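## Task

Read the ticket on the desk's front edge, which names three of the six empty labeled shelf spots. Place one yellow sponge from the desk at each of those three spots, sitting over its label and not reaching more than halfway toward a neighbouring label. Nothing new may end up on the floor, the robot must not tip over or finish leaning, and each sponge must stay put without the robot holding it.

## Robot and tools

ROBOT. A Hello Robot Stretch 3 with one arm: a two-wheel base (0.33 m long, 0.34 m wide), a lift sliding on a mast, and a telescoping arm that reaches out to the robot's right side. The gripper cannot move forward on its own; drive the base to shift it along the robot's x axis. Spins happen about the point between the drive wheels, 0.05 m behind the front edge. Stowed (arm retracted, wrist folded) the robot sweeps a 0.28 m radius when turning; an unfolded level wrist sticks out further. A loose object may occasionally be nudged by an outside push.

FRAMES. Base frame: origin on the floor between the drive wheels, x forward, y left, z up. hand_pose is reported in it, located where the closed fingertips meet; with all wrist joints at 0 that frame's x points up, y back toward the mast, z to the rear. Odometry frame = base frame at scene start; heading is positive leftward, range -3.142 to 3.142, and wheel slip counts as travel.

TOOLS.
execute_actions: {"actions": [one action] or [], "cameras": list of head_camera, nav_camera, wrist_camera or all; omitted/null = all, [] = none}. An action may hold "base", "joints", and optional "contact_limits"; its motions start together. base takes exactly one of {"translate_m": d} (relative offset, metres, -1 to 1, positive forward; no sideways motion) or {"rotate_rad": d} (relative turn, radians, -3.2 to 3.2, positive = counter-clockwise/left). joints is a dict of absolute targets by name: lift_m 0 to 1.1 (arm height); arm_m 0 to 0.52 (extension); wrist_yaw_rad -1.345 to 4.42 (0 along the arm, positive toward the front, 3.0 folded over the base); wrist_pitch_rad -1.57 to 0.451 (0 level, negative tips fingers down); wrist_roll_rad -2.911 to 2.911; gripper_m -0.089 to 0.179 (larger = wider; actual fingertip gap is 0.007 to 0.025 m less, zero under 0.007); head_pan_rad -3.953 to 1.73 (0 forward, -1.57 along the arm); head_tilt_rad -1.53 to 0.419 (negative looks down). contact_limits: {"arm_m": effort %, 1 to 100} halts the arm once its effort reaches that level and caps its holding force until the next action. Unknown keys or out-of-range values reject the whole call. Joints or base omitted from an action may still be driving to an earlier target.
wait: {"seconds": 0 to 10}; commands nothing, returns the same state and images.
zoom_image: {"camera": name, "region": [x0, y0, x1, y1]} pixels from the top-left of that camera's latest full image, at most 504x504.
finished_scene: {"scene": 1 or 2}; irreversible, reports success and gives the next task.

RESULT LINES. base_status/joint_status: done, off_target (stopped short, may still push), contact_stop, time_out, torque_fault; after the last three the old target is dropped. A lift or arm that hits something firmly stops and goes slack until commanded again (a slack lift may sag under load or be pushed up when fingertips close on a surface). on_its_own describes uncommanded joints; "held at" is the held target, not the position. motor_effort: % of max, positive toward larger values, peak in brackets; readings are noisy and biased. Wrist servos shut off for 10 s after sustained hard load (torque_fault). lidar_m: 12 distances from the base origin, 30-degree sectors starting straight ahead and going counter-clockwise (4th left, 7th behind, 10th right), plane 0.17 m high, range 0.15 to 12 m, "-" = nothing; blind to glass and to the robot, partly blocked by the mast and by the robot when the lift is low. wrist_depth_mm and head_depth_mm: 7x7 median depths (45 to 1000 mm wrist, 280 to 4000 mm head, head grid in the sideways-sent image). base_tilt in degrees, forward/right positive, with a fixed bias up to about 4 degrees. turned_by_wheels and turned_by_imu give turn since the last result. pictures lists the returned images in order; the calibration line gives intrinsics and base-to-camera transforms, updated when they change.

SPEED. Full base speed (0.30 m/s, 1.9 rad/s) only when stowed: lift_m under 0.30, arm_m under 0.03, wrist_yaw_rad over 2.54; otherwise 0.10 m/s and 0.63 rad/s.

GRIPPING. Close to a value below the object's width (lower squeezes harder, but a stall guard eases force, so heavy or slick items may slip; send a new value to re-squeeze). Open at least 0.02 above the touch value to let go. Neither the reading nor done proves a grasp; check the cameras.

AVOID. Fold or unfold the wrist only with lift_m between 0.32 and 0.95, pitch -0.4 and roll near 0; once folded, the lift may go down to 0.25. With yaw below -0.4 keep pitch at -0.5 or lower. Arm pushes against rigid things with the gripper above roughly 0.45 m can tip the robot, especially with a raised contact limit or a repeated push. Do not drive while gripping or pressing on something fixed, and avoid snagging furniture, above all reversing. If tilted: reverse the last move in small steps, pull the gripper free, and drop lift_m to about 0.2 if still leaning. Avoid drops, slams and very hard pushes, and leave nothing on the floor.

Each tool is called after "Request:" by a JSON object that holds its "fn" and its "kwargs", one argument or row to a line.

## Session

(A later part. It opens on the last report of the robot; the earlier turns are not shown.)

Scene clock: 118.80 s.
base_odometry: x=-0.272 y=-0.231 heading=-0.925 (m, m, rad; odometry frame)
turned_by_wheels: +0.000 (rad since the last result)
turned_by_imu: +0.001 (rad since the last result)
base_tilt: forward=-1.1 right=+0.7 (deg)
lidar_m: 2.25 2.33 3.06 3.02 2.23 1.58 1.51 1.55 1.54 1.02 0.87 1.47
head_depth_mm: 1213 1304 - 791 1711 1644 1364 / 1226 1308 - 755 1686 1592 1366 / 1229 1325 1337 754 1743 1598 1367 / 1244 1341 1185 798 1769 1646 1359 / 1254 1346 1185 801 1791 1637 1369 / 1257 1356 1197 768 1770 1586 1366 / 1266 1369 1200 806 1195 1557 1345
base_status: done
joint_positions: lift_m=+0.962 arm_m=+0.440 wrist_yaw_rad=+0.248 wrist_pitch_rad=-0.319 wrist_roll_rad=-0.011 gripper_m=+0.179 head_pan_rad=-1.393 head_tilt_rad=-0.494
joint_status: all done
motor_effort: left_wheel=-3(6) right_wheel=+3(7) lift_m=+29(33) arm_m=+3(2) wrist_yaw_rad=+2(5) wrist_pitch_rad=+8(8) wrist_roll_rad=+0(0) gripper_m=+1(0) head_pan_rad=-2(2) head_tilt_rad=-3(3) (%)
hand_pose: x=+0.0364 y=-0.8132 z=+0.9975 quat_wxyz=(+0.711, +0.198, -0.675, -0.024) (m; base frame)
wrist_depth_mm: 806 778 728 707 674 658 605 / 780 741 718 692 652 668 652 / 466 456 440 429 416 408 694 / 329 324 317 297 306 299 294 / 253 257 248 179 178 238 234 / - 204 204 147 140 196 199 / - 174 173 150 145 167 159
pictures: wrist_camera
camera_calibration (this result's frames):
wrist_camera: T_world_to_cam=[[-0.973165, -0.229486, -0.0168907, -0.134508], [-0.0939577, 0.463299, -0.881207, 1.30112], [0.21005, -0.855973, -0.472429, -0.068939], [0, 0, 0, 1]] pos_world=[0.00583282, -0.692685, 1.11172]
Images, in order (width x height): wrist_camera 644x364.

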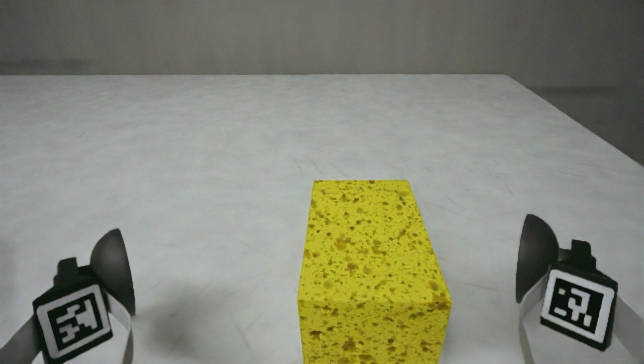

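Request:
{"fn": "execute_actions", "kwargs": {
  "actions": [
    {"base":{"translate_m":-0.022},"joints":{"lift_m":0.954,"arm_m":0.45}}
  ],
  "cameras": []
}}

Request:
{"fn": "execute_actions", "kwargs": {
  "actions": [
    {"joints":{"gripper_m":0.03}}
  ],
  "cameras": []
}}

Request:
{"fn": "execute_actions", "kwargs": {
  "actions": [
    {"joints":{"lift_m":0.99}}
  ],
  "cameras": ["wrist_camera"]
}}

Request:
{"fn": "execute_actions", "kwargs": {
  "actions": [
    {"joints":{"arm_m":0.0}}
  ],
  "cameras": []
}}

Request:
{"fn": "execute_actions", "kwargs": {
  "actions": [
    {"base":{"rotate_rad":1.75},"joints":{"lift_m":0.65,"wrist_yaw_rad":1.5,"wrist_pitch_rad":-0.4,"head_pan_rad":0,"head_tilt_rad":-0.75}}
  ],
  "cameras": []
}}

Request:
{"fn": "execute_actions", "kwargs": {
  "actions": [
    {"base":{"translate_m":0.35},"joints":{"lift_m":0.29,"wrist_yaw_rad":2.6}}
  ],
  "cameras": []
}}

Request:
{"fn": "execute_actions", "kwargs": {
  "actions": [
    {"base":{"translate_m":1}}
  ],
  "cameras": []
}}

Request:
{"fn": "execute_actions", "kwargs": {
  "actions": [
    {"base":{"translate_m":1}}
  ],
  "cameras": []
}}

Request:
{"fn": "execute_actions", "kwargs": {
  "actions": [
    {"base":{"rotate_rad":1.39},"joints":{"lift_m":0.62,"wrist_yaw_rad":0,"wrist_pitch_rad":-0.3,"head_pan_rad":-1.3,"head_tilt_rad":-0.75}}
  ]
}}

Scene clock: 123.13 s.
base_odometry: x=-0.285 y=-0.214 heading=-0.925 (m, m, rad; odometry frame)
turned_by_wheels: +0.000 (rad since the last result)
turned_by_imu: +0.001 (rad since the last result)
base_tilt: forward=-1.1 right=+0.7 (deg)
lidar_m: 2.27 2.36 3.09 3.02 2.20 1.56 1.48 1.53 1.53 1.01 0.89 1.48
head_depth_mm: 1215 1315 - 794 1727 1651 1366 / 1224 1321 - 755 1712 1608 1357 / 1229 1335 1330 759 1721 1549 1363 / 1237 1344 1189 778 1768 1650 1364 / 1250 1348 1185 802 1803 1653 1371 / 1255 1356 1187 773 1780 1570 1368 / 1259 1364 1193 791 1194 1560 1335
base_status: done
joint_positions: lift_m=+0.954 arm_m=+0.450 wrist_yaw_rad=+0.248 wrist_pitch_rad=-0.319 wrist_roll_rad=-0.011 gripper_m=+0.179 head_pan_rad=-1.393 head_tilt_rad=-0.494
joint_status: all done
motor_effort: left_wheel=-3(10) right_wheel=+2(4) lift_m=+29(29) arm_m=+3(4) wrist_yaw_rad=+2(1) wrist_pitch_rad=+8(8) wrist_roll_rad=+0(0) gripper_m=+1(0) head_pan_rad=-3(2) head_tilt_rad=-3(3) (%)
hand_pose: x=+0.0364 y=-0.8232 z=+0.9895 quat_wxyz=(+0.711, +0.198, -0.675, -0.024) (m; base frame)
wrist_depth_mm: 792 754 708 697 667 638 617 / 738 698 673 655 626 661 656 / 434 431 414 405 397 384 677 / 313 306 301 203 289 285 278 / 240 243 227 160 227 225 223 / - 195 180 131 181 186 189 / - 165 155 138 156 159 150
pictures: none
No camera images: the call's "cameras" was empty. Leave "cameras" out to get every camera's image.

Scene clock: 125.10 s.
base_odometry: x=-0.285 y=-0.214 heading=-0.925 (m, m, rad; odometry frame)
turned_by_wheels: +0.000 (rad since the last result)
turned_by_imu: +0.000 (rad since the last result)
base_tilt: forward=-1.1 right=+0.6 (deg)
lidar_m: 2.27 2.35 3.10 3.06 2.20 1.56 1.49 1.52 1.54 1.02 0.89 1.48
head_depth_mm: 1210 1306 - 793 1721 1632 1359 / 1220 1319 - 757 1713 1599 1363 / 1229 1328 1334 757 1727 1549 1364 / 1239 1341 1191 798 1773 1647 1362 / 1247 1354 1192 800 1767 1650 1368 / 1261 1350 1194 774 1766 1569 1375 / 1267 1368 1191 791 1192 1566 1333
base_status: not commanded
joint_positions: lift_m=+0.954 arm_m=+0.450 wrist_yaw_rad=+0.248 wrist_pitch_rad=-0.319 wrist_roll_rad=-0.011 gripper_m=+0.031 head_pan_rad=-1.393 head_tilt_rad=-0.494
joint_status: all done
motor_effort: left_wheel=-3(3) right_wheel=+3(2) lift_m=+29(29) arm_m=+3(3) wrist_yaw_rad=+2(2) wrist_pitch_rad=+8(8) wrist_roll_rad=+0(0) gripper_m=-13(90) head_pan_rad=-2(1) head_tilt_rad=-3(2) (%)
hand_pose: x=+0.0364 y=-0.8232 z=+0.9895 quat_wxyz=(+0.711, +0.198, -0.675, -0.024) (m; base frame)
wrist_depth_mm: 787 759 725 691 664 630 608 / 727 720 682 654 621 659 649 / 436 431 415 408 398 383 691 / 312 305 299 203 290 284 279 / 239 237 235 160 227 224 222 / 197 195 134 131 130 187 183 / 166 165 158 137 150 159 157
pictures: none
No camera images: the call's "cameras" was empty. Leave "cameras" out to get every camera's image.

Scene clock: 126.23 s.
base_odometry: x=-0.285 y=-0.214 heading=-0.925 (m, m, rad; odometry frame)
turned_by_wheels: +0.000 (rad since the last result)
turned_by_imu: +0.000 (rad since the last result)
base_tilt: forward=-1.1 right=+0.7 (deg)
lidar_m: 2.27 2.35 3.10 3.03 2.20 1.56 1.48 1.52 1.54 1.01 0.88 1.49
head_depth_mm: 1212 1292 1395 794 1721 1641 1367 / 1226 1308 - 796 1703 1604 1365 / 1235 1328 1185 800 1725 1544 1360 / 1245 1328 1179 796 1765 1652 1365 / 1248 1350 1191 799 1771 1643 1374 / 1269 1358 1197 775 1773 1554 1367 / 1270 1373 1192 789 1197 1571 1340
base_status: not commanded
joint_positions: lift_m=+0.990 arm_m=+0.450 wrist_yaw_rad=+0.248 wrist_pitch_rad=-0.319 wrist_roll_rad=-0.011 gripper_m=+0.031 head_pan_rad=-1.393 head_tilt_rad=-0.494
joint_status: all done
motor_effort: left_wheel=-3(3) right_wheel=+2(3) lift_m=+37(38) arm_m=+3(3) wrist_yaw_rad=+3(2) wrist_pitch_rad=+8(8) wrist_roll_rad=+0(0) gripper_m=-14(13) head_pan_rad=-2(2) head_tilt_rad=-3(2) (%)
hand_pose: x=+0.0364 y=-0.8232 z=+1.0252 quat_wxyz=(+0.711, +0.198, -0.675, -0.024) (m; base frame)
wrist_depth_mm: 798 753 718 702 659 633 611 / 828 783 750 742 697 678 650 / 553 523 519 506 497 482 696 / 388 380 370 203 357 351 709 / 299 297 292 159 284 280 276 / 245 242 134 130 129 232 227 / 207 205 198 137 188 197 195
pictures: wrist_camera
camera_calibration (this result's frames):
wrist_camera: T_world_to_cam=[[-0.973165, -0.229487, -0.0168907, -0.136336], [-0.0939585, 0.463299, -0.881207, 1.33016], [0.210051, -0.855973, -0.472429, -0.0644171], [0, 0, 0, 1]] pos_world=[0.00583298, -0.70269, 1.13941]
Images, in order (width x height): wrist_camera 644x364.

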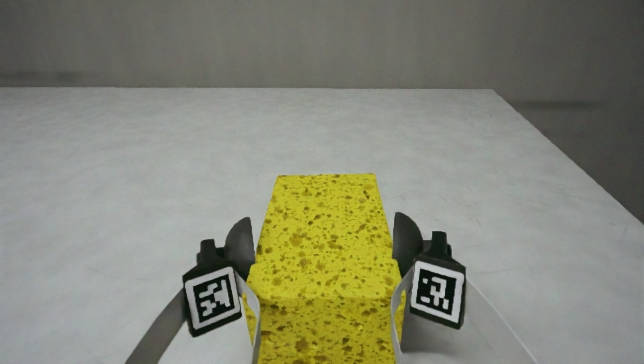

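Scene clock: 130.73 s.
base_odometry: x=-0.285 y=-0.214 heading=-0.925 (m, m, rad; odometry frame)
turned_by_wheels: +0.000 (rad since the last result)
turned_by_imu: +0.001 (rad since the last result)
base_tilt: forward=-1.1 right=+0.6 (deg)
lidar_m: 2.27 2.35 3.10 3.03 2.20 1.56 1.48 1.53 1.53 1.02 0.89 1.49
head_depth_mm: 1212 1304 1393 794 1702 - - / 1234 1320 1173 800 1664 - - / 1233 1331 1177 799 - - - / 1236 1336 1187 803 461 1534 1325 / 1248 1354 1194 800 1759 1657 1359 / 1261 1365 1200 774 1769 1563 1357 / 1263 1369 1198 794 1193 1552 1344
base_status: not commanded
joint_positions: lift_m=+0.990 arm_m=+0.000 wrist_yaw_rad=+0.248 wrist_pitch_rad=-0.319 wrist_roll_rad=-0.011 gripper_m=+0.031 head_pan_rad=-1.393 head_tilt_rad=-0.494
joint_status: all done
motor_effort: left_wheel=-3(3) right_wheel=+2(3) lift_m=+37(37) arm_m=-1(5) wrist_yaw_rad=+2(2) wrist_pitch_rad=+8(8) wrist_roll_rad=+0(0) gripper_m=-13(13) head_pan_rad=-2(2) head_tilt_rad=-3(4) (%)
hand_pose: x=+0.0364 y=-0.3737 z=+1.0252 quat_wxyz=(+0.711, +0.198, -0.675, -0.024) (m; base frame)
wrist_depth_mm: - - - - - - 967 / 930 909 876 832 786 - - / 546 539 515 509 507 486 - / - - - 202 846 - - / - 959 966 159 - - - / - - 134 131 129 - - / - - - 137 - - -
pictures: none
No camera images: the call's "cameras" was empty. Leave "cameras" out to get every camera's image.

Scene clock: 134.67 s.
base_odometry: x=-0.285 y=-0.214 heading=+0.825 (m, m, rad; odometry frame)
turned_by_wheels: +1.750 (rad since the last result)
turned_by_imu: +1.765 (rad since the last result)
base_tilt: forward=-1.1 right=+0.6 (deg)
lidar_m: 3.04 1.86 1.50 1.49 1.62 1.02 1.01 0.89 2.29 2.27 2.49 3.07
head_depth_mm: 2807 3012 2451 1958 1609 1379 1172 / 2850 3101 2480 1955 1617 1368 1173 / 2891 3179 2512 1946 1599 1363 1198 / 2882 3181 2442 1956 1602 1376 1197 / 2863 3130 2469 1951 1615 1368 1195 / 2845 3077 2481 1942 1603 1364 1195 / 2863 3238 2439 1962 1614 1372 1198
base_status: done
joint_positions: lift_m=+0.650 arm_m=+0.000 wrist_yaw_rad=+1.497 wrist_pitch_rad=-0.418 wrist_roll_rad=-0.011 gripper_m=+0.031 head_pan_rad=-0.007 head_tilt_rad=-0.740
joint_status: all done
motor_effort: left_wheel=-3(9) right_wheel=+3(7) lift_m=+29(33) arm_m=-1(1) wrist_yaw_rad=+3(5) wrist_pitch_rad=+7(6) wrist_roll_rad=+0(0) gripper_m=-14(14) head_pan_rad=+2(33) head_tilt_rad=-5(23) (%)
hand_pose: x=+0.2025 y=-0.1618 z=+0.6629 quat_wxyz=(+0.609, +0.576, -0.403, +0.366) (m; base frame)
wrist_depth_mm: - - - - - - - / - - - - - - - / - - - - - - - / - - - 203 - - - / - - - 159 - - - / 974 943 134 130 130 947 933 / 847 834 806 137 768 791 805
pictures: none
No camera images: the call's "cameras" was empty. Leave "cameras" out to get every camera's image.

Scene clock: 139.57 s.
base_odometry: x=-0.048 y=+0.043 heading=+0.825 (m, m, rad; odometry frame)
turned_by_wheels: +0.000 (rad since the last result)
turned_by_imu: +0.000 (rad since the last result)
base_tilt: forward=-1.1 right=+0.7 (deg)
lidar_m: 2.67 1.81 1.45 1.44 1.56 1.83 1.23 1.36 2.34 2.31 2.55 2.72
head_depth_mm: 2488 2756 2489 1963 1612 1371 1195 / 2591 2883 2449 1928 1615 1374 1197 / 2599 2882 2456 1965 1596 1366 1192 / 2638 2913 2498 1951 1597 1369 1203 / 2549 2820 2487 1963 1607 1370 1201 / 2586 2848 2476 1944 1597 1376 1195 / 2558 2871 2518 1952 1594 1373 1206
base_status: done
joint_positions: lift_m=+0.290 arm_m=+0.000 wrist_yaw_rad=+2.597 wrist_pitch_rad=-0.418 wrist_roll_rad=-0.011 gripper_m=+0.031 head_pan_rad=-0.007 head_tilt_rad=-0.741
joint_status: all done
motor_effort: left_wheel=-3(14) right_wheel=+3(9) lift_m=+29(30) arm_m=-1(1) wrist_yaw_rad=+4(5) wrist_pitch_rad=+7(7) wrist_roll_rad=+0(0) gripper_m=-12(13) head_pan_rad=+3(3) head_tilt_rad=-4(5) (%)
hand_pose: x=+0.0950 y=+0.0467 z=+0.3028 quat_wxyz=(+0.328, +0.702, -0.043, +0.631) (m; base frame)
wrist_depth_mm: - - - - - - - / - - - - - - - / - 992 943 947 917 896 885 / 761 726 748 203 726 712 690 / 632 610 611 160 588 584 580 / 518 522 134 131 130 502 494 / 463 459 431 137 416 429 430
pictures: none
No camera images: the call's "cameras" was empty. Leave "cameras" out to get every camera's image.

Scene clock: 144.67 s.
base_odometry: x=+0.631 y=+0.778 heading=+0.825 (m, m, rad; odometry frame)
turned_by_wheels: +0.000 (rad since the last result)
turned_by_imu: -0.003 (rad since the last result)
base_tilt: forward=-1.1 right=+0.6 (deg)
lidar_m: 1.66 1.65 1.31 1.30 1.41 2.16 2.22 2.31 2.50 2.47 2.20 1.80
head_depth_mm: 1687 1904 2139 1949 1608 1375 1196 / 1693 1923 2168 1946 1611 1370 1192 / 1726 1930 2181 1944 1595 1365 1195 / 1693 1888 2155 1950 1615 1364 1193 / 1696 1844 2120 1938 1598 1374 1193 / 1700 1847 2119 1949 1599 1362 1192 / 1715 1840 2103 1966 1606 1374 1195
base_status: done
joint_positions: lift_m=+0.290 arm_m=+0.000 wrist_yaw_rad=+2.597 wrist_pitch_rad=-0.418 wrist_roll_rad=-0.011 gripper_m=+0.031 head_pan_rad=-0.007 head_tilt_rad=-0.742
joint_status: not commanded
motor_effort: left_wheel=-2(8) right_wheel=+2(9) lift_m=+29(29) arm_m=-1(1) wrist_yaw_rad=+4(3) wrist_pitch_rad=+7(7) wrist_roll_rad=+0(0) gripper_m=-14(13) head_pan_rad=+3(3) head_tilt_rad=-4(4) (%)
hand_pose: x=+0.0949 y=+0.0467 z=+0.3028 quat_wxyz=(+0.328, +0.702, -0.042, +0.631) (m; base frame)
wrist_depth_mm: - - - - - - - / - - - - - - - / - 987 947 954 923 909 903 / 752 752 746 204 704 704 699 / 620 616 602 160 598 593 571 / 516 519 134 131 130 498 498 / 467 461 430 137 412 431 427
pictures: none
No camera images: the call's "cameras" was empty. Leave "cameras" out to get every camera's image.

Scene clock: 149.77 s.
base_odometry: x=+1.310 y=+1.512 heading=+0.825 (m, m, rad; odometry frame)
turned_by_wheels: +0.000 (rad since the last result)
turned_by_imu: -0.003 (rad since the last result)
base_tilt: forward=-1.1 right=+0.6 (deg)
lidar_m: 0.66 1.00 1.18 1.17 1.27 1.93 3.23 3.27 2.63 1.72 1.04 0.99
head_depth_mm: 818 911 1042 1200 1432 1366 1201 / 823 926 1050 1214 1449 1371 1201 / 823 909 1031 1222 1468 1369 1190 / 805 699 985 1039 1366 1287 1190 / 811 700 1012 1069 1374 1289 1189 / 815 698 1020 1064 1387 1289 1198 / 818 696 1023 1065 1395 1303 1202
base_status: done
joint_positions: lift_m=+0.290 arm_m=+0.000 wrist_yaw_rad=+2.597 wrist_pitch_rad=-0.418 wrist_roll_rad=-0.011 gripper_m=+0.031 head_pan_rad=-0.007 head_tilt_rad=-0.742
joint_status: not commanded
motor_effort: left_wheel=-2(10) right_wheel=+2(9) lift_m=+29(29) arm_m=-1(1) wrist_yaw_rad=+3(3) wrist_pitch_rad=+7(7) wrist_roll_rad=+0(0) gripper_m=-14(13) head_pan_rad=+3(3) head_tilt_rad=-4(4) (%)
hand_pose: x=+0.0949 y=+0.0467 z=+0.3027 quat_wxyz=(+0.328, +0.702, -0.042, +0.631) (m; base frame)
wrist_depth_mm: 910 982 - - 985 909 726 / 958 - - - - 870 732 / 975 970 968 919 875 730 677 / 782 754 742 204 719 688 583 / 621 615 614 159 594 580 556 / 521 523 134 131 130 502 492 / 464 457 428 137 415 433 426
pictures: none
No camera images: the call's "cameras" was empty. Leave "cameras" out to get every camera's image.

Scene clock: 153.60 s.
base_odometry: x=+1.310 y=+1.512 heading=+2.214 (m, m, rad; odometry frame)
turned_by_wheels: +1.390 (rad since the last result)
turned_by_imu: +1.402 (rad since the last result)
base_tilt: forward=-1.1 right=+0.6 (deg)
lidar_m: 1.17 1.20 1.58 3.41 3.24 2.75 2.19 1.04 1.02 0.66 0.95 1.01
head_depth_mm: 805 902 1019 1177 1387 1374 1200 / 811 881 1025 1210 1430 694 1174 / 807 699 984 1065 1380 1262 1228 / 819 697 1021 1062 1390 1288 1190 / 830 699 1042 1069 1401 1307 1191 / 846 925 1066 1073 1420 1320 1193 / 850 944 1089 1067 1458 1332 1198
base_status: done
joint_positions: lift_m=+0.620 arm_m=+0.000 wrist_yaw_rad=+0.003 wrist_pitch_rad=-0.322 wrist_roll_rad=-0.011 gripper_m=+0.031 head_pan_rad=-1.293 head_tilt_rad=-0.742
joint_status: all done
motor_effort: left_wheel=-3(12) right_wheel=+2(8) lift_m=+37(39) arm_m=-1(1) wrist_yaw_rad=-3(3) wrist_pitch_rad=+9(12) wrist_roll_rad=+0(0) gripper_m=-14(12) head_pan_rad=-3(33) head_tilt_rad=-5(5) (%)
hand_pose: x=-0.0209 y=-0.3807 z=+0.6546 quat_wxyz=(+0.702, +0.115, -0.694, -0.112) (m; base frame)
wrist_depth_mm: 574 576 581 648 654 662 686 / 614 624 625 697 707 737 749 / 549 534 520 751 774 775 785 / 443 441 752 203 835 836 840 / 786 782 789 160 886 928 875 / 823 842 134 130 129 994 892 / 754 762 720 137 800 823 802
pictures: head_camera (sideways: a quarter turn clockwise sets it upright), nav_camera (sideways: a quarter turn counterclockwise sets it upright), wrist_camera
camera_calibration (this result's frames):
head_camera: T_world_to_cam=[[-0.166091, 0.631371, -0.757485, 1.00312], [0.969701, 0.244122, -0.009145, 0.0111661], [0.179145, -0.736054, -0.652788, 0.80685], [0, 0, 0, 1]] pos_world=[0.0112382, -0.0421813, 1.28665]
nav_camera: T_world_to_cam=[[0.185318, -0.604699, 0.774594, -0.967585], [-0.969394, -0.241668, 0.0432615, 0.00394769], [0.161034, -0.758904, -0.630977, 0.783554], [0, 0, 0, 1]] pos_world=[0.0569588, 0.0104991, 1.24372]
wrist_camera: T_world_to_cam=[[-0.99976, 0.0140046, -0.0168434, -0.00467841], [0.0214719, 0.474394, -0.880051, 0.799048], [-0.00433438, -0.880201, -0.47458, 0.1391], [0, 0, 0, 1]] pos_world=[-0.0212315, -0.256562, 0.769139]
Images, in order (width x height): head_camera 896x504, nav_camera 672x504, wrist_camera 644x364.

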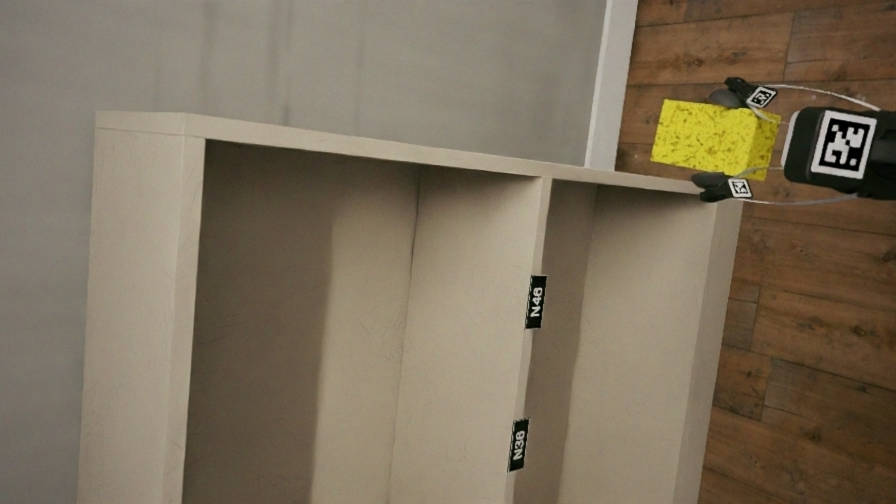

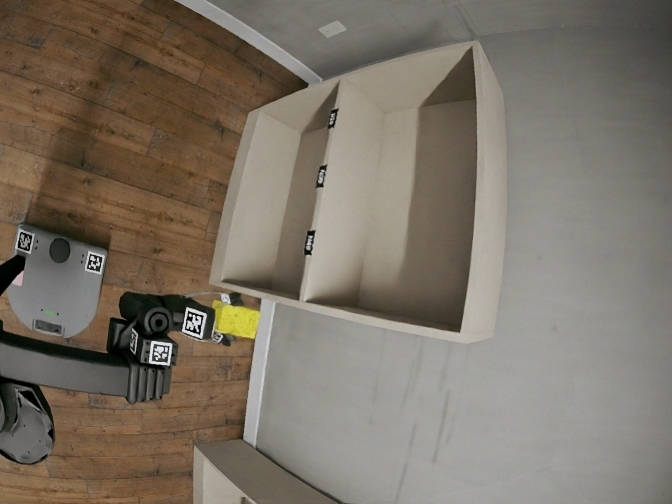

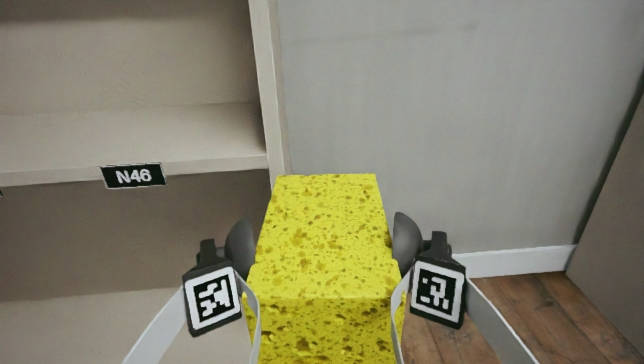

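Request:
{"fn": "execute_actions", "kwargs": {
  "actions": [
    {"base":{"translate_m":0.245},"joints":{"arm_m":0.19,"head_pan_rad":-1.57}}
  ],
  "cameras": ["head_camera"]
}}

Request:
{"fn": "execute_actions", "kwargs": {
  "actions": [
    {"joints":{"arm_m":0.37}}
  ],
  "cameras": []
}}

Request:
{"fn": "execute_actions", "kwargs": {
  "actions": [
    {"joints":{"lift_m":0.588}}
  ],
  "cameras": ["head_camera"]
}}

Scene clock: 158.10 s.
base_odometry: x=+1.163 y=+1.708 heading=+2.214 (m, m, rad; odometry frame)
turned_by_wheels: +0.000 (rad since the last result)
turned_by_imu: +0.000 (rad since the last result)
base_tilt: forward=-1.1 right=+0.6 (deg)
lidar_m: 0.92 0.95 1.25 3.01 3.60 3.01 2.44 1.23 0.69 0.77 0.83 0.97
head_depth_mm: 851 930 1102 1296 1514 1374 1203 / 828 672 781 937 1504 1417 - / 810 698 996 1034 1100 - 1197 / 800 699 1001 1069 831 1283 1189 / 791 694 985 1067 1371 1282 1194 / 789 656 972 1054 1343 1284 1194 / 788 654 958 1041 1311 1270 1188
base_status: done
joint_positions: lift_m=+0.620 arm_m=+0.190 wrist_yaw_rad=+0.002 wrist_pitch_rad=-0.322 wrist_roll_rad=-0.011 gripper_m=+0.031 head_pan_rad=-1.563 head_tilt_rad=-0.742
joint_status: all done
motor_effort: left_wheel=-3(4) right_wheel=+2(7) lift_m=+37(37) arm_m=+3(8) wrist_yaw_rad=-2(3) wrist_pitch_rad=+9(9) wrist_roll_rad=+0(0) gripper_m=-13(14) head_pan_rad=-2(17) head_tilt_rad=-4(5) (%)
hand_pose: x=-0.0210 y=-0.5702 z=+0.6546 quat_wxyz=(+0.702, +0.115, -0.694, -0.112) (m; base frame)
wrist_depth_mm: 398 408 410 422 424 298 210 / 426 433 445 452 461 305 222 / 457 464 473 475 465 310 248 / 387 380 376 204 360 315 620 / 301 295 293 160 282 279 701 / 255 261 134 131 129 327 783 / 657 662 695 137 456 419 834
pictures: head_camera (sideways: a quarter turn clockwise sets it upright)
camera_calibration (this result's frames):
head_camera: T_world_to_cam=[[0.00838431, 0.652798, -0.757486, 1.00205], [0.999683, -0.0234511, -0.009145, 0.0109832], [-0.0237337, -0.757169, -0.652788, 0.808088], [0, 0, 0, 1]] pos_world=[-0.000202311, -0.0420231, 1.28665]
Images, in order (width x height): head_camera 896x504.

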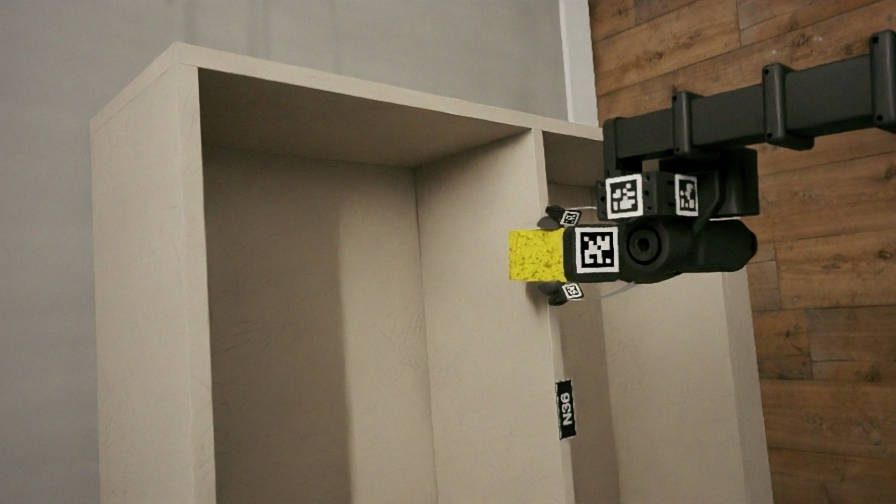

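Scene clock: 160.67 s.
base_odometry: x=+1.163 y=+1.708 heading=+2.214 (m, m, rad; odometry frame)
turned_by_wheels: +0.000 (rad since the last result)
turned_by_imu: +0.000 (rad since the last result)
base_tilt: forward=-1.1 right=+0.6 (deg)
lidar_m: 0.92 0.95 1.25 3.04 3.61 3.00 2.44 1.23 0.69 0.77 0.83 0.97
head_depth_mm: 854 933 1105 1291 1516 1372 1196 / 832 672 787 931 1499 1403 - / 810 699 998 1101 1411 1289 1191 / 801 696 1003 1096 1408 1290 1191 / 796 698 984 1067 1361 1282 1194 / 790 657 976 1052 1350 1283 1199 / 789 653 960 1049 1317 1262 1195
base_status: not commanded
joint_positions: lift_m=+0.620 arm_m=+0.370 wrist_yaw_rad=+0.002 wrist_pitch_rad=-0.322 wrist_roll_rad=-0.011 gripper_m=+0.031 head_pan_rad=-1.563 head_tilt_rad=-0.742
joint_status: all done
motor_effort: left_wheel=-3(3) right_wheel=+2(3) lift_m=+37(37) arm_m=+3(1) wrist_yaw_rad=-2(3) wrist_pitch_rad=+9(9) wrist_roll_rad=+0(0) gripper_m=-13(13) head_pan_rad=-2(2) head_tilt_rad=-4(5) (%)
hand_pose: x=-0.0210 y=-0.7502 z=+0.6546 quat_wxyz=(+0.702, +0.115, -0.694, -0.112) (m; base frame)
wrist_depth_mm: 245 249 255 260 266 265 198 / 260 266 273 276 285 284 201 / 282 286 295 300 308 293 204 / 302 311 317 204 332 302 206 / 300 296 293 160 280 269 208 / 244 243 134 131 129 232 210 / 206 205 197 137 187 197 195
pictures: none
No camera images: the call's "cameras" was empty. Leave "cameras" out to get every camera's image.

Scene clock: 161.77 s.
base_odometry: x=+1.163 y=+1.708 heading=+2.214 (m, m, rad; odometry frame)
turned_by_wheels: +0.000 (rad since the last result)
turned_by_imu: +0.000 (rad since the last result)
base_tilt: forward=-1.1 right=+0.7 (deg)
lidar_m: 0.92 0.95 1.25 3.04 3.60 3.03 2.44 1.23 0.69 0.77 0.83 0.98
head_depth_mm: 851 932 1108 1290 1513 1371 1196 / 830 674 785 937 1508 1392 - / 809 697 1002 1069 - 1292 1194 / 801 697 999 1091 1396 1287 1196 / 795 696 986 1063 1365 1295 1193 / 790 656 977 1055 1345 1278 1194 / 787 654 961 1040 1317 1272 1197
base_status: not commanded
joint_positions: lift_m=+0.588 arm_m=+0.370 wrist_yaw_rad=+0.002 wrist_pitch_rad=-0.322 wrist_roll_rad=-0.011 gripper_m=+0.031 head_pan_rad=-1.563 head_tilt_rad=-0.742
joint_status: all done
motor_effort: left_wheel=-3(3) right_wheel=+2(2) lift_m=+29(30) arm_m=+3(3) wrist_yaw_rad=-2(3) wrist_pitch_rad=+9(9) wrist_roll_rad=+0(0) gripper_m=-14(14) head_pan_rad=-2(3) head_tilt_rad=-4(5) (%)
hand_pose: x=-0.0210 y=-0.7502 z=+0.6229 quat_wxyz=(+0.702, +0.115, -0.694, -0.112) (m; base frame)
wrist_depth_mm: 245 246 254 260 266 267 197 / 260 267 273 281 286 283 200 / 281 287 295 301 306 293 203 / 296 300 308 203 295 277 206 / 245 244 241 159 232 231 207 / 201 200 134 131 129 192 188 / 170 169 163 137 155 162 161
pictures: head_camera (sideways: a quarter turn clockwise sets it upright)
camera_calibration (this result's frames):
head_camera: T_world_to_cam=[[0.00840478, 0.652798, -0.757486, 1.00205], [0.999682, -0.0234825, -0.00914499, 0.0109832], [-0.0237575, -0.757168, -0.652788, 0.808088], [0, 0, 0, 1]] pos_world=[-0.000203628, -0.0420229, 1.28665]
Images, in order (width x height): head_camera 896x504.

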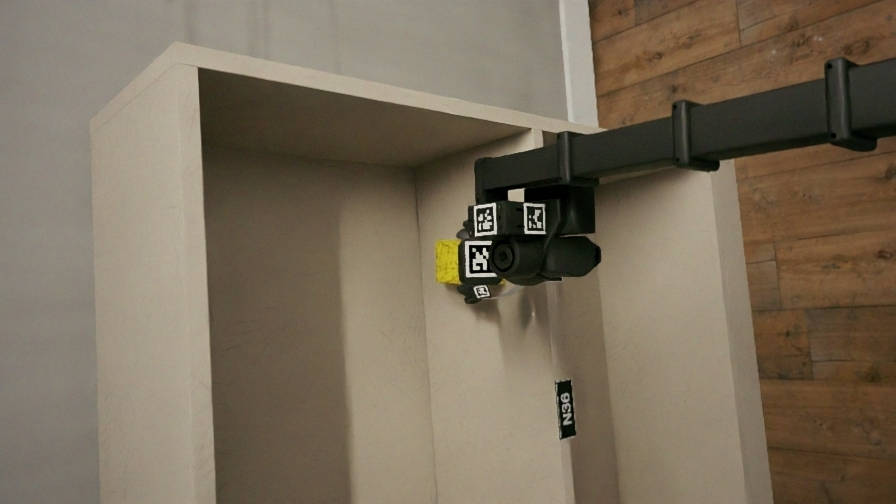

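Request:
{"fn": "execute_actions", "kwargs": {
  "actions": [
    {"joints":{"gripper_m":0.12,"lift_m":0.585}}
  ],
  "cameras": []
}}

Request:
{"fn": "execute_actions", "kwargs": {
  "actions": [
    {"joints":{"arm_m":0}}
  ],
  "cameras": ["wrist_camera"]
}}

Request:
{"fn": "execute_actions", "kwargs": {
  "actions": [
    {"base":{"rotate_rad":1.875},"joints":{"lift_m":0.29,"wrist_yaw_rad":2.6,"wrist_pitch_rad":-0.4,"gripper_m":0.07}}
  ],
  "cameras": []
}}

Request:
{"fn": "execute_actions", "kwargs": {
  "actions": [
    {"base":{"translate_m":1}}
  ],
  "cameras": []
}}

Request:
{"fn": "execute_actions", "kwargs": {
  "actions": [
    {"base":{"translate_m":1}}
  ],
  "cameras": []
}}

Request:
{"fn": "execute_actions", "kwargs": {
  "actions": [
    {"base":{"translate_m":0.52},"joints":{"lift_m":0.85}}
  ],
  "cameras": []
}}

Request:
{"fn": "execute_actions", "kwargs": {
  "actions": [
    {"base":{"rotate_rad":1.28},"joints":{"lift_m":1.04,"wrist_yaw_rad":0.9,"arm_m":0.25,"wrist_pitch_rad":-0.3,"gripper_m":0.179,"head_pan_rad":-1.3,"head_tilt_rad":-0.5}}
  ]
}}

Scene clock: 165.73 s.
base_odometry: x=+1.163 y=+1.708 heading=+2.214 (m, m, rad; odometry frame)
turned_by_wheels: +0.000 (rad since the last result)
turned_by_imu: +0.001 (rad since the last result)
base_tilt: forward=-1.1 right=+0.7 (deg)
lidar_m: 0.93 0.94 1.25 3.03 3.60 2.99 2.44 1.24 0.69 0.77 0.83 0.98
head_depth_mm: 850 932 1102 1290 1522 1365 1194 / 828 673 785 936 1500 1386 - / 812 697 998 1068 - 1286 1190 / 801 698 999 1095 1396 1290 1196 / 793 696 986 1065 1374 1284 1195 / 791 656 975 1057 1345 1281 1187 / 787 653 965 1043 1324 1269 1196
base_status: not commanded
joint_positions: lift_m=+0.585 arm_m=+0.370 wrist_yaw_rad=+0.002 wrist_pitch_rad=-0.321 wrist_roll_rad=-0.011 gripper_m=+0.120 head_pan_rad=-1.563 head_tilt_rad=-0.742
joint_status: all done
motor_effort: left_wheel=-3(3) right_wheel=+2(3) lift_m=+29(25) arm_m=+3(3) wrist_yaw_rad=-2(2) wrist_pitch_rad=+9(9) wrist_roll_rad=+0(0) gripper_m=-1(83) head_pan_rad=-2(1) head_tilt_rad=-4(5) (%)
hand_pose: x=-0.0210 y=-0.7502 z=+0.6201 quat_wxyz=(+0.702, +0.115, -0.694, -0.112) (m; base frame)
wrist_depth_mm: 245 248 253 261 266 266 198 / 260 266 272 280 285 281 201 / 279 287 294 302 305 293 202 / 293 298 300 205 292 272 203 / 243 239 234 161 220 234 205 / 198 203 180 132 177 - 183 / 169 160 159 138 155 155 158
pictures: none
No camera images: the call's "cameras" was empty. Leave "cameras" out to get every camera's image.

Scene clock: 169.67 s.
base_odometry: x=+1.163 y=+1.708 heading=+2.214 (m, m, rad; odometry frame)
turned_by_wheels: +0.000 (rad since the last result)
turned_by_imu: +0.001 (rad since the last result)
base_tilt: forward=-1.2 right=+0.6 (deg)
lidar_m: 0.92 0.94 1.25 3.03 3.58 3.02 2.44 1.23 0.69 0.77 0.83 0.97
head_depth_mm: 851 933 1102 1291 1510 1358 1192 / 827 671 788 935 1501 1374 1192 / 811 699 997 1033 1229 1297 1203 / 803 700 1001 1039 1375 1291 1257 / 795 694 983 1065 1365 1287 1194 / 794 657 971 1061 1334 1279 1198 / 791 657 963 1042 1314 1266 1195
base_status: not commanded
joint_positions: lift_m=+0.585 arm_m=+0.000 wrist_yaw_rad=+0.002 wrist_pitch_rad=-0.320 wrist_roll_rad=-0.011 gripper_m=+0.120 head_pan_rad=-1.563 head_tilt_rad=-0.742
joint_status: all done
motor_effort: left_wheel=-3(3) right_wheel=+3(2) lift_m=+29(29) arm_m=-1(0) wrist_yaw_rad=-2(3) wrist_pitch_rad=+8(9) wrist_roll_rad=+0(0) gripper_m=+0(1) head_pan_rad=-3(2) head_tilt_rad=-4(5) (%)
hand_pose: x=-0.0211 y=-0.3808 z=+0.6203 quat_wxyz=(+0.702, +0.114, -0.694, -0.112) (m; base frame)
wrist_depth_mm: 557 569 577 590 548 651 686 / 590 606 619 544 522 711 731 / 447 438 427 419 439 773 798 / 687 695 726 749 607 865 874 / 730 757 785 801 667 922 948 / 728 808 832 808 727 - 926 / 691 686 718 690 687 752 769
pictures: wrist_camera
camera_calibration (this result's frames):
wrist_camera: T_world_to_cam=[[-0.999748, 0.0147961, -0.0168669, -0.00513036], [0.021861, 0.473123, -0.880725, 0.768835], [-0.00505119, -0.880872, -0.473327, 0.121599], [0, 0, 0, 1]] pos_world=[-0.0213224, -0.256564, 0.734602]
Images, in order (width x height): wrist_camera 644x364.

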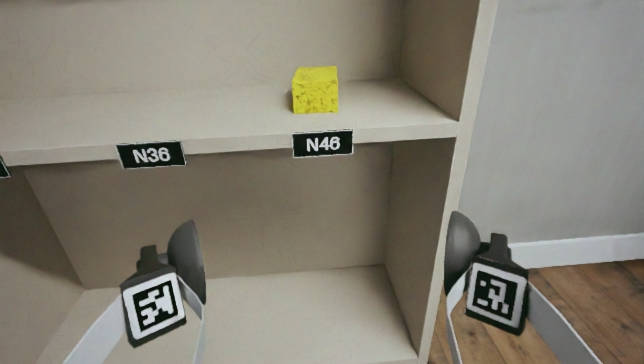

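Scene clock: 173.63 s.
base_odometry: x=+1.163 y=+1.708 heading=-2.194 (m, m, rad; odometry frame)
turned_by_wheels: +1.875 (rad since the last result)
turned_by_imu: +1.890 (rad since the last result)
base_tilt: forward=-1.1 right=+0.6 (deg)
lidar_m: 3.31 3.33 2.86 1.85 1.12 0.69 0.91 0.83 0.93 0.92 1.06 1.83
head_depth_mm: 764 849 962 1108 1304 1362 1199 / 777 867 983 1134 1351 1369 1196 / 791 886 1007 1172 1395 1366 1193 / 805 904 1030 1194 1441 1367 1192 / 820 922 1061 1234 1488 1375 1192 / 836 943 1085 1269 1495 1364 1193 / 854 967 1110 1309 1526 1368 1191
base_status: done
joint_positions: lift_m=+0.290 arm_m=+0.000 wrist_yaw_rad=+2.597 wrist_pitch_rad=-0.416 wrist_roll_rad=-0.011 gripper_m=+0.070 head_pan_rad=-1.563 head_tilt_rad=-0.742
joint_status: all done
motor_effort: left_wheel=-3(12) right_wheel=+3(9) lift_m=+29(25) arm_m=-1(1) wrist_yaw_rad=+3(4) wrist_pitch_rad=+7(7) wrist_roll_rad=+0(0) gripper_m=+0(83) head_pan_rad=-2(2) head_tilt_rad=-5(4) (%)
hand_pose: x=+0.0951 y=+0.0469 z=+0.3033 quat_wxyz=(+0.327, +0.702, -0.043, +0.631) (m; base frame)
wrist_depth_mm: - - - - - - - / - - - - - - - / - 978 959 942 900 903 890 / 749 751 737 734 717 723 694 / 624 624 639 599 611 593 577 / 529 516 - 508 505 497 501 / 461 461 444 445 439 436 428
pictures: none
No camera images: the call's "cameras" was empty. Leave "cameras" out to get every camera's image.

Scene clock: 178.73 s.
base_odometry: x=+0.579 y=+0.896 heading=-2.194 (m, m, rad; odometry frame)
turned_by_wheels: +0.000 (rad since the last result)
turned_by_imu: -0.003 (rad since the last result)
base_tilt: forward=-1.1 right=+0.6 (deg)
lidar_m: 2.39 2.76 2.60 2.43 2.20 1.81 1.80 1.37 1.17 1.18 1.35 2.30
head_depth_mm: 977 1086 1233 1420 1559 1380 1190 / 997 1115 1258 1455 1593 1370 1195 / 1012 1130 1289 1490 1597 1364 1194 / 1035 1156 1330 1539 1599 1367 1191 / 1035 971 1355 1589 1605 1370 1191 / 1053 969 1385 1635 1617 1366 1189 / 1077 1230 1416 1691 1602 1368 1200
base_status: done
joint_positions: lift_m=+0.290 arm_m=+0.000 wrist_yaw_rad=+2.597 wrist_pitch_rad=-0.417 wrist_roll_rad=-0.011 gripper_m=+0.070 head_pan_rad=-1.563 head_tilt_rad=-0.742
joint_status: not commanded
motor_effort: left_wheel=-2(9) right_wheel=+2(11) lift_m=+29(29) arm_m=-1(1) wrist_yaw_rad=+3(4) wrist_pitch_rad=+7(7) wrist_roll_rad=+0(0) gripper_m=+1(1) head_pan_rad=-2(2) head_tilt_rad=-5(5) (%)
hand_pose: x=+0.0950 y=+0.0469 z=+0.3031 quat_wxyz=(+0.327, +0.702, -0.043, +0.631) (m; base frame)
wrist_depth_mm: - - - - - - - / - - - - - - - / - 958 938 947 923 909 890 / 770 755 743 730 722 703 701 / 633 612 628 598 611 589 584 / 529 523 - 510 506 504 491 / 469 460 444 442 437 433 436
pictures: none
No camera images: the call's "cameras" was empty. Leave "cameras" out to get every camera's image.

Scene clock: 183.83 s.
base_odometry: x=-0.005 y=+0.084 heading=-2.194 (m, m, rad; odometry frame)
turned_by_wheels: +0.000 (rad since the last result)
turned_by_imu: -0.003 (rad since the last result)
base_tilt: forward=-1.1 right=+0.6 (deg)
lidar_m: 1.28 1.42 2.33 2.36 2.70 2.67 2.62 1.66 1.42 1.42 1.63 1.42
head_depth_mm: 1160 1329 1507 1750 1605 1366 1195 / 1175 1355 1523 1763 1608 1371 1194 / 1189 1384 1568 1795 1609 1379 1192 / 1196 1416 1610 1833 1601 1375 1197 / 1267 1442 1640 1851 1602 1372 1190 / 1300 1468 1689 1880 1613 1369 1185 / 1332 1505 1739 1906 1613 1375 1190
base_status: done
joint_positions: lift_m=+0.290 arm_m=+0.000 wrist_yaw_rad=+2.597 wrist_pitch_rad=-0.417 wrist_roll_rad=-0.011 gripper_m=+0.070 head_pan_rad=-1.563 head_tilt_rad=-0.742
joint_status: not commanded
motor_effort: left_wheel=-2(9) right_wheel=+2(8) lift_m=+29(29) arm_m=-1(1) wrist_yaw_rad=+3(3) wrist_pitch_rad=+7(7) wrist_roll_rad=+0(0) gripper_m=+0(0) head_pan_rad=-2(2) head_tilt_rad=-4(4) (%)
hand_pose: x=+0.0950 y=+0.0469 z=+0.3031 quat_wxyz=(+0.327, +0.702, -0.043, +0.631) (m; base frame)
wrist_depth_mm: - - - - - - - / - - - - - - - / - 988 942 938 933 899 873 / 785 747 752 721 711 710 701 / 618 612 641 597 620 588 577 / 522 516 - 504 501 503 490 / 463 462 443 438 434 435 431
pictures: none
No camera images: the call's "cameras" was empty. Leave "cameras" out to get every camera's image.

Scene clock: 190.00 s.
base_odometry: x=-0.308 y=-0.338 heading=-2.194 (m, m, rad; odometry frame)
turned_by_wheels: +0.000 (rad since the last result)
turned_by_imu: -0.001 (rad since the last result)
base_tilt: forward=-1.1 right=+0.6 (deg)
lidar_m: 0.77 0.93 2.21 2.21 2.56 3.16 3.16 1.81 1.55 1.55 1.59 0.92
head_depth_mm: 1308 1448 1638 1830 1607 - - / 1334 1482 1684 1859 1600 - - / 1342 1509 1715 1885 1610 1429 - / 1374 1537 1747 1916 1600 - - / 1405 1576 1799 1945 1603 - 1154 / 1430 1593 1845 1952 1607 1365 1201 / 1453 1636 1893 1942 1614 1372 1195
base_status: done
joint_positions: lift_m=+0.850 arm_m=+0.000 wrist_yaw_rad=+2.598 wrist_pitch_rad=-0.417 wrist_roll_rad=-0.011 gripper_m=+0.070 head_pan_rad=-1.563 head_tilt_rad=-0.742
joint_status: all done
motor_effort: left_wheel=-2(10) right_wheel=+2(8) lift_m=+37(39) arm_m=-1(1) wrist_yaw_rad=+3(3) wrist_pitch_rad=+7(7) wrist_roll_rad=+0(0) gripper_m=+0(0) head_pan_rad=-2(3) head_tilt_rad=-4(4) (%)
hand_pose: x=+0.0949 y=+0.0469 z=+0.8627 quat_wxyz=(+0.328, +0.702, -0.043, +0.631) (m; base frame)
wrist_depth_mm: - - - - - - - / - - - - - - - / - - - - - 949 - / - - - - - - 766 / - - - - - - - / - - - - - - - / - - - - - - -
pictures: none
No camera images: the call's "cameras" was empty. Leave "cameras" out to get every camera's image.

Scene clock: 193.07 s.
base_odometry: x=-0.308 y=-0.338 heading=-0.914 (m, m, rad; odometry frame)
turned_by_wheels: +1.280 (rad since the last result)
turned_by_imu: +1.291 (rad since the last result)
base_tilt: forward=-1.1 right=+0.6 (deg)
lidar_m: 2.21 2.28 3.06 3.14 2.30 1.63 1.55 1.58 1.43 0.92 0.77 0.94
head_depth_mm: 1108 1180 - 670 1064 1532 1320 / 1133 1221 1228 667 1617 1573 1313 / 1149 1226 - 671 1650 1634 1345 / 1162 1254 1134 706 1683 1636 1364 / 1177 1282 1133 693 1716 1584 1348 / 1201 1305 1148 705 1124 1540 1291 / 1219 1318 1141 744 1131 1496 1361
base_status: done
joint_positions: lift_m=+1.040 arm_m=+0.250 wrist_yaw_rad=+0.902 wrist_pitch_rad=-0.319 wrist_roll_rad=-0.011 gripper_m=+0.179 head_pan_rad=-1.307 head_tilt_rad=-0.507
joint_status: all done
motor_effort: left_wheel=-3(9) right_wheel=+2(7) lift_m=+37(42) arm_m=+3(1) wrist_yaw_rad=-2(4) wrist_pitch_rad=+8(9) wrist_roll_rad=+0(0) gripper_m=+0(88) head_pan_rad=+3(17) head_tilt_rad=+3(19) (%)
hand_pose: x=+0.1635 y=-0.5410 z=+1.0752 quat_wxyz=(+0.681, +0.404, -0.575, +0.205) (m; base frame)
wrist_depth_mm: - - - - 944 765 643 / - - - - 914 794 681 / - 697 662 646 629 624 598 / - 545 460 452 462 455 442 / - - 376 355 335 360 359 / - - 332 294 290 297 301 / - - - 261 255 253 239
pictures: head_camera (sideways: a quarter turn clockwise sets it upright), nav_camera (sideways: a quarter turn counterclockwise sets it upright), wrist_camera
camera_calibration (this result's frames):
head_camera: T_world_to_cam=[[-0.106667, 0.446372, -0.888467, 1.17353], [0.973343, 0.229349, -0.00162999, 0.00136181], [0.203042, -0.864957, -0.458937, 0.554503], [0, 0, 0, 1]] pos_world=[0.0112643, -0.0445238, 1.29713]
nav_camera: T_world_to_cam=[[0.125372, -0.416671, 0.900371, -1.13122], [-0.975054, -0.219303, 0.0342828, 0.0156596], [0.18317, -0.882208, -0.433771, 0.526842], [0, 0, 0, 1]] pos_world=[0.0605912, -0.00312899, 1.24651]
wrist_camera: T_world_to_cam=[[-0.633085, -0.773898, -0.0168829, -0.297212], [-0.356241, 0.310647, -0.881244, 1.21574], [0.687238, -0.551888, -0.47236, 0.260553], [0, 0, 0, 1]] pos_world=[0.0658759, -0.463883, 1.18942]
Images, in order (width x height): head_camera 896x504, nav_camera 672x504, wrist_camera 644x364.

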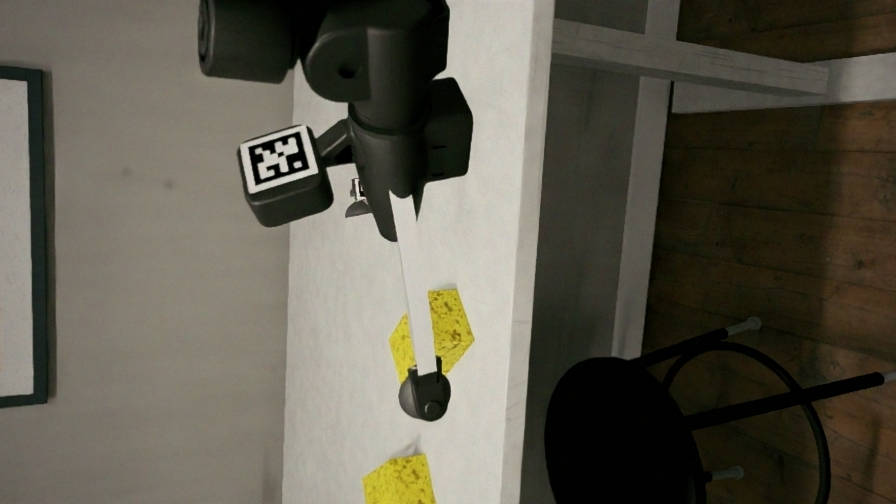

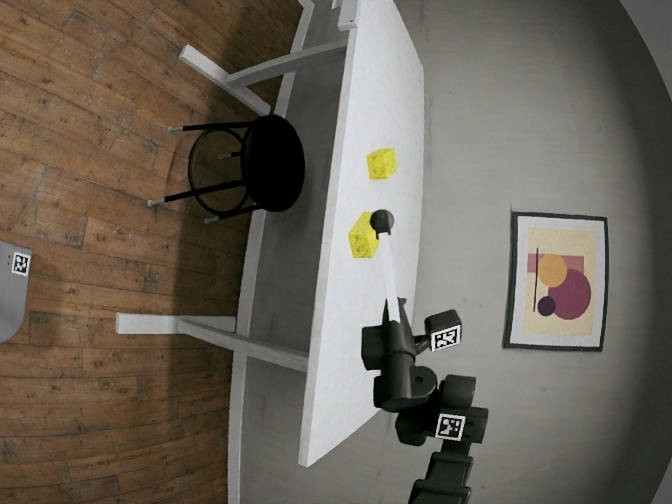

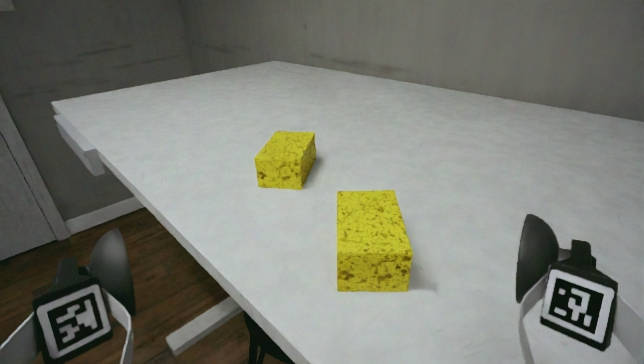

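Request:
{"fn": "execute_actions", "kwargs": {
  "actions": [
    {"base":{"translate_m":0.073},"joints":{"arm_m":0.365,"lift_m":1.01}}
  ],
  "cameras": []
}}

Request:
{"fn": "execute_actions", "kwargs": {
  "actions": [
    {"joints":{"lift_m":0.954}}
  ],
  "cameras": ["wrist_camera"]
}}

Request:
{"fn": "execute_actions", "kwargs": {
  "actions": [
    {"joints":{"gripper_m":0.03}}
  ],
  "cameras": []
}}

Request:
{"fn": "execute_actions", "kwargs": {
  "actions": [
    {"joints":{"lift_m":0.99}}
  ],
  "cameras": ["wrist_camera"]
}}

Scene clock: 196.17 s.
base_odometry: x=-0.264 y=-0.396 heading=-0.914 (m, m, rad; odometry frame)
turned_by_wheels: +0.000 (rad since the last result)
turned_by_imu: +0.000 (rad since the last result)
base_tilt: forward=-1.1 right=+0.7 (deg)
lidar_m: 2.14 2.18 2.94 3.15 2.41 1.70 1.62 1.66 1.42 0.94 0.73 1.31
head_depth_mm: 1112 1187 - 734 1125 1210 1281 / 1122 1211 1273 701 1601 1616 1356 / 1145 1238 1132 718 1635 1632 1352 / 1162 1251 1138 676 1656 1637 1343 / 1178 1273 1139 705 1652 1543 1322 / 1190 1300 1143 740 1124 1015 1327 / 1212 1313 1142 744 1123 1017 1334
base_status: done
joint_positions: lift_m=+1.010 arm_m=+0.365 wrist_yaw_rad=+0.902 wrist_pitch_rad=-0.319 wrist_roll_rad=-0.011 gripper_m=+0.179 head_pan_rad=-1.307 head_tilt_rad=-0.507
joint_status: all done
motor_effort: left_wheel=-3(4) right_wheel=+3(7) lift_m=+29(30) arm_m=+3(6) wrist_yaw_rad=-1(2) wrist_pitch_rad=+8(8) wrist_roll_rad=+0(0) gripper_m=+0(0) head_pan_rad=+3(2) head_tilt_rad=+3(3) (%)
hand_pose: x=+0.1634 y=-0.6560 z=+1.0455 quat_wxyz=(+0.681, +0.404, -0.575, +0.205) (m; base frame)
wrist_depth_mm: - - - - 805 674 574 / - - 950 918 793 689 588 / 611 597 575 567 543 535 523 / 436 425 338 408 402 397 392 / 351 339 320 322 318 315 309 / - 270 267 206 261 257 263 / - 228 227 175 221 221 209
pictures: none
No camera images: the call's "cameras" was empty. Leave "cameras" out to get every camera's image.

Scene clock: 197.50 s.
base_odometry: x=-0.264 y=-0.396 heading=-0.914 (m, m, rad; odometry frame)
turned_by_wheels: +0.000 (rad since the last result)
turned_by_imu: +0.000 (rad since the last result)
base_tilt: forward=-1.1 right=+0.7 (deg)
lidar_m: 2.14 2.18 2.93 3.15 2.41 1.70 1.62 1.66 1.43 0.93 0.74 1.31
head_depth_mm: 1116 1192 1258 667 1120 1212 1288 / 1125 1218 1218 - 1605 1633 1357 / 1146 1228 1221 670 1640 1619 1350 / 1158 1256 1139 680 1674 1619 1351 / 1176 1273 1140 713 1643 1535 1321 / 1195 1290 1137 740 1124 1016 1326 / 1215 1316 1137 741 1123 1021 1319
base_status: not commanded
joint_positions: lift_m=+0.954 arm_m=+0.365 wrist_yaw_rad=+0.902 wrist_pitch_rad=-0.319 wrist_roll_rad=-0.011 gripper_m=+0.179 head_pan_rad=-1.307 head_tilt_rad=-0.507
joint_status: all done
motor_effort: left_wheel=-3(3) right_wheel=+2(2) lift_m=+29(28) arm_m=+3(3) wrist_yaw_rad=-2(2) wrist_pitch_rad=+8(8) wrist_roll_rad=+0(0) gripper_m=+0(1) head_pan_rad=+2(2) head_tilt_rad=+3(3) (%)
hand_pose: x=+0.1634 y=-0.6560 z=+0.9895 quat_wxyz=(+0.681, +0.404, -0.575, +0.205) (m; base frame)
wrist_depth_mm: - - - - 814 665 571 / 746 719 694 649 635 603 563 / 441 429 314 409 396 386 378 / 316 306 295 205 290 283 280 / 254 246 236 160 220 227 223 / - 195 188 132 181 187 189 / - 166 155 126 152 159 151
pictures: wrist_camera
camera_calibration (this result's frames):
wrist_camera: T_world_to_cam=[[-0.633142, -0.773851, -0.0168828, -0.387637], [-0.356217, 0.310672, -0.881245, 1.17596], [0.687198, -0.551939, -0.472358, 0.156573], [0, 0, 0, 1]] pos_world=[0.0658708, -0.578892, 1.10372]
Images, in order (width x height): wrist_camera 644x364.

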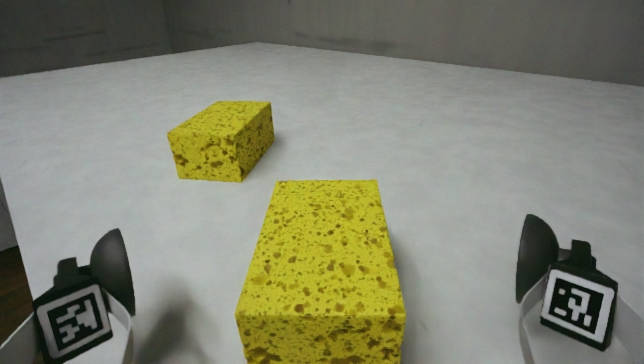

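Scene clock: 199.47 s.
base_odometry: x=-0.264 y=-0.396 heading=-0.914 (m, m, rad; odometry frame)
turned_by_wheels: +0.000 (rad since the last result)
turned_by_imu: +0.000 (rad since the last result)
base_tilt: forward=-1.1 right=+0.7 (deg)
lidar_m: 2.13 2.18 2.93 3.13 2.41 1.71 1.62 1.66 1.43 0.93 0.74 1.32
head_depth_mm: 1111 1190 1255 665 1130 1212 1286 / 1124 1219 1220 - 1600 1630 1355 / 1139 1229 1223 673 1643 1624 1348 / 1159 1254 1131 676 1676 1629 1362 / 1177 1282 1140 709 1642 1540 1315 / 1197 1290 1143 745 1123 1018 1324 / 1216 1319 1145 742 1130 1022 1332
base_status: not commanded
joint_positions: lift_m=+0.954 arm_m=+0.365 wrist_yaw_rad=+0.902 wrist_pitch_rad=-0.317 wrist_roll_rad=-0.011 gripper_m=+0.031 head_pan_rad=-1.307 head_tilt_rad=-0.507
joint_status: all done
motor_effort: left_wheel=-3(3) right_wheel=+2(2) lift_m=+29(29) arm_m=+3(3) wrist_yaw_rad=-2(2) wrist_pitch_rad=+7(8) wrist_roll_rad=+0(0) gripper_m=-14(89) head_pan_rad=+3(3) head_tilt_rad=+3(2) (%)
hand_pose: x=+0.1637 y=-0.6562 z=+0.9902 quat_wxyz=(+0.681, +0.404, -0.576, +0.206) (m; base frame)
wrist_depth_mm: - - - - 817 658 569 / 770 731 699 664 633 619 564 / 445 433 317 412 395 389 382 / 317 310 294 201 293 287 283 / 255 240 238 160 218 226 223 / 207 196 136 132 131 188 184 / 179 167 156 125 152 159 158
pictures: none
No camera images: the call's "cameras" was empty. Leave "cameras" out to get every camera's image.

Scene clock: 200.60 s.
base_odometry: x=-0.264 y=-0.396 heading=-0.914 (m, m, rad; odometry frame)
turned_by_wheels: +0.000 (rad since the last result)
turned_by_imu: +0.000 (rad since the last result)
base_tilt: forward=-1.1 right=+0.6 (deg)
lidar_m: 2.14 2.18 2.93 3.13 2.41 1.71 1.62 1.66 1.43 0.93 0.73 1.32
head_depth_mm: 1115 1192 - 700 1132 1204 1283 / 1130 1218 1216 672 1606 1631 1353 / 1147 1235 1225 702 1630 1620 1351 / 1155 1252 1139 670 1674 1627 1353 / 1181 1278 1140 705 1638 1535 1326 / 1192 1290 1139 741 1125 1020 1319 / 1211 1312 1143 741 1126 1016 1327
base_status: not commanded
joint_positions: lift_m=+0.990 arm_m=+0.365 wrist_yaw_rad=+0.902 wrist_pitch_rad=-0.318 wrist_roll_rad=-0.011 gripper_m=+0.031 head_pan_rad=-1.307 head_tilt_rad=-0.507
joint_status: all done
motor_effort: left_wheel=-3(4) right_wheel=+2(3) lift_m=+37(38) arm_m=+3(3) wrist_yaw_rad=-2(2) wrist_pitch_rad=+7(7) wrist_roll_rad=+0(0) gripper_m=-13(13) head_pan_rad=+2(3) head_tilt_rad=+2(2) (%)
hand_pose: x=+0.1636 y=-0.6561 z=+1.0256 quat_wxyz=(+0.681, +0.404, -0.576, +0.205) (m; base frame)
wrist_depth_mm: - - - - 810 667 566 / - 882 852 814 784 688 593 / 549 536 523 508 495 482 480 / 391 381 313 201 363 354 346 / 318 299 297 159 272 280 279 / 266 245 136 133 131 234 229 / - 207 193 125 188 199 197
pictures: wrist_camera
camera_calibration (this result's frames):
wrist_camera: T_world_to_cam=[[-0.633122, -0.773867, -0.0169057, -0.387019], [-0.355266, 0.309919, -0.881894, 1.20779], [0.687708, -0.55234, -0.471145, 0.171871], [0, 0, 0, 1]] pos_world=[0.0658592, -0.578886, 1.13957]
Images, in order (width x height): wrist_camera 644x364.

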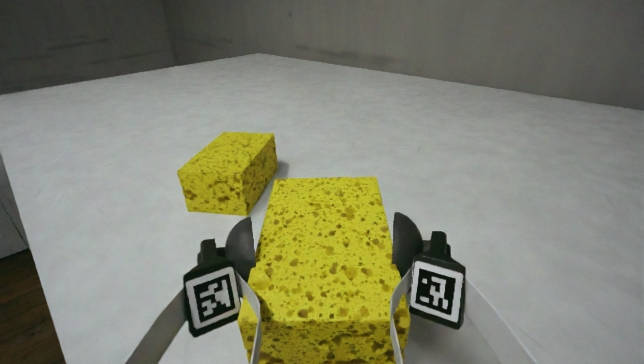

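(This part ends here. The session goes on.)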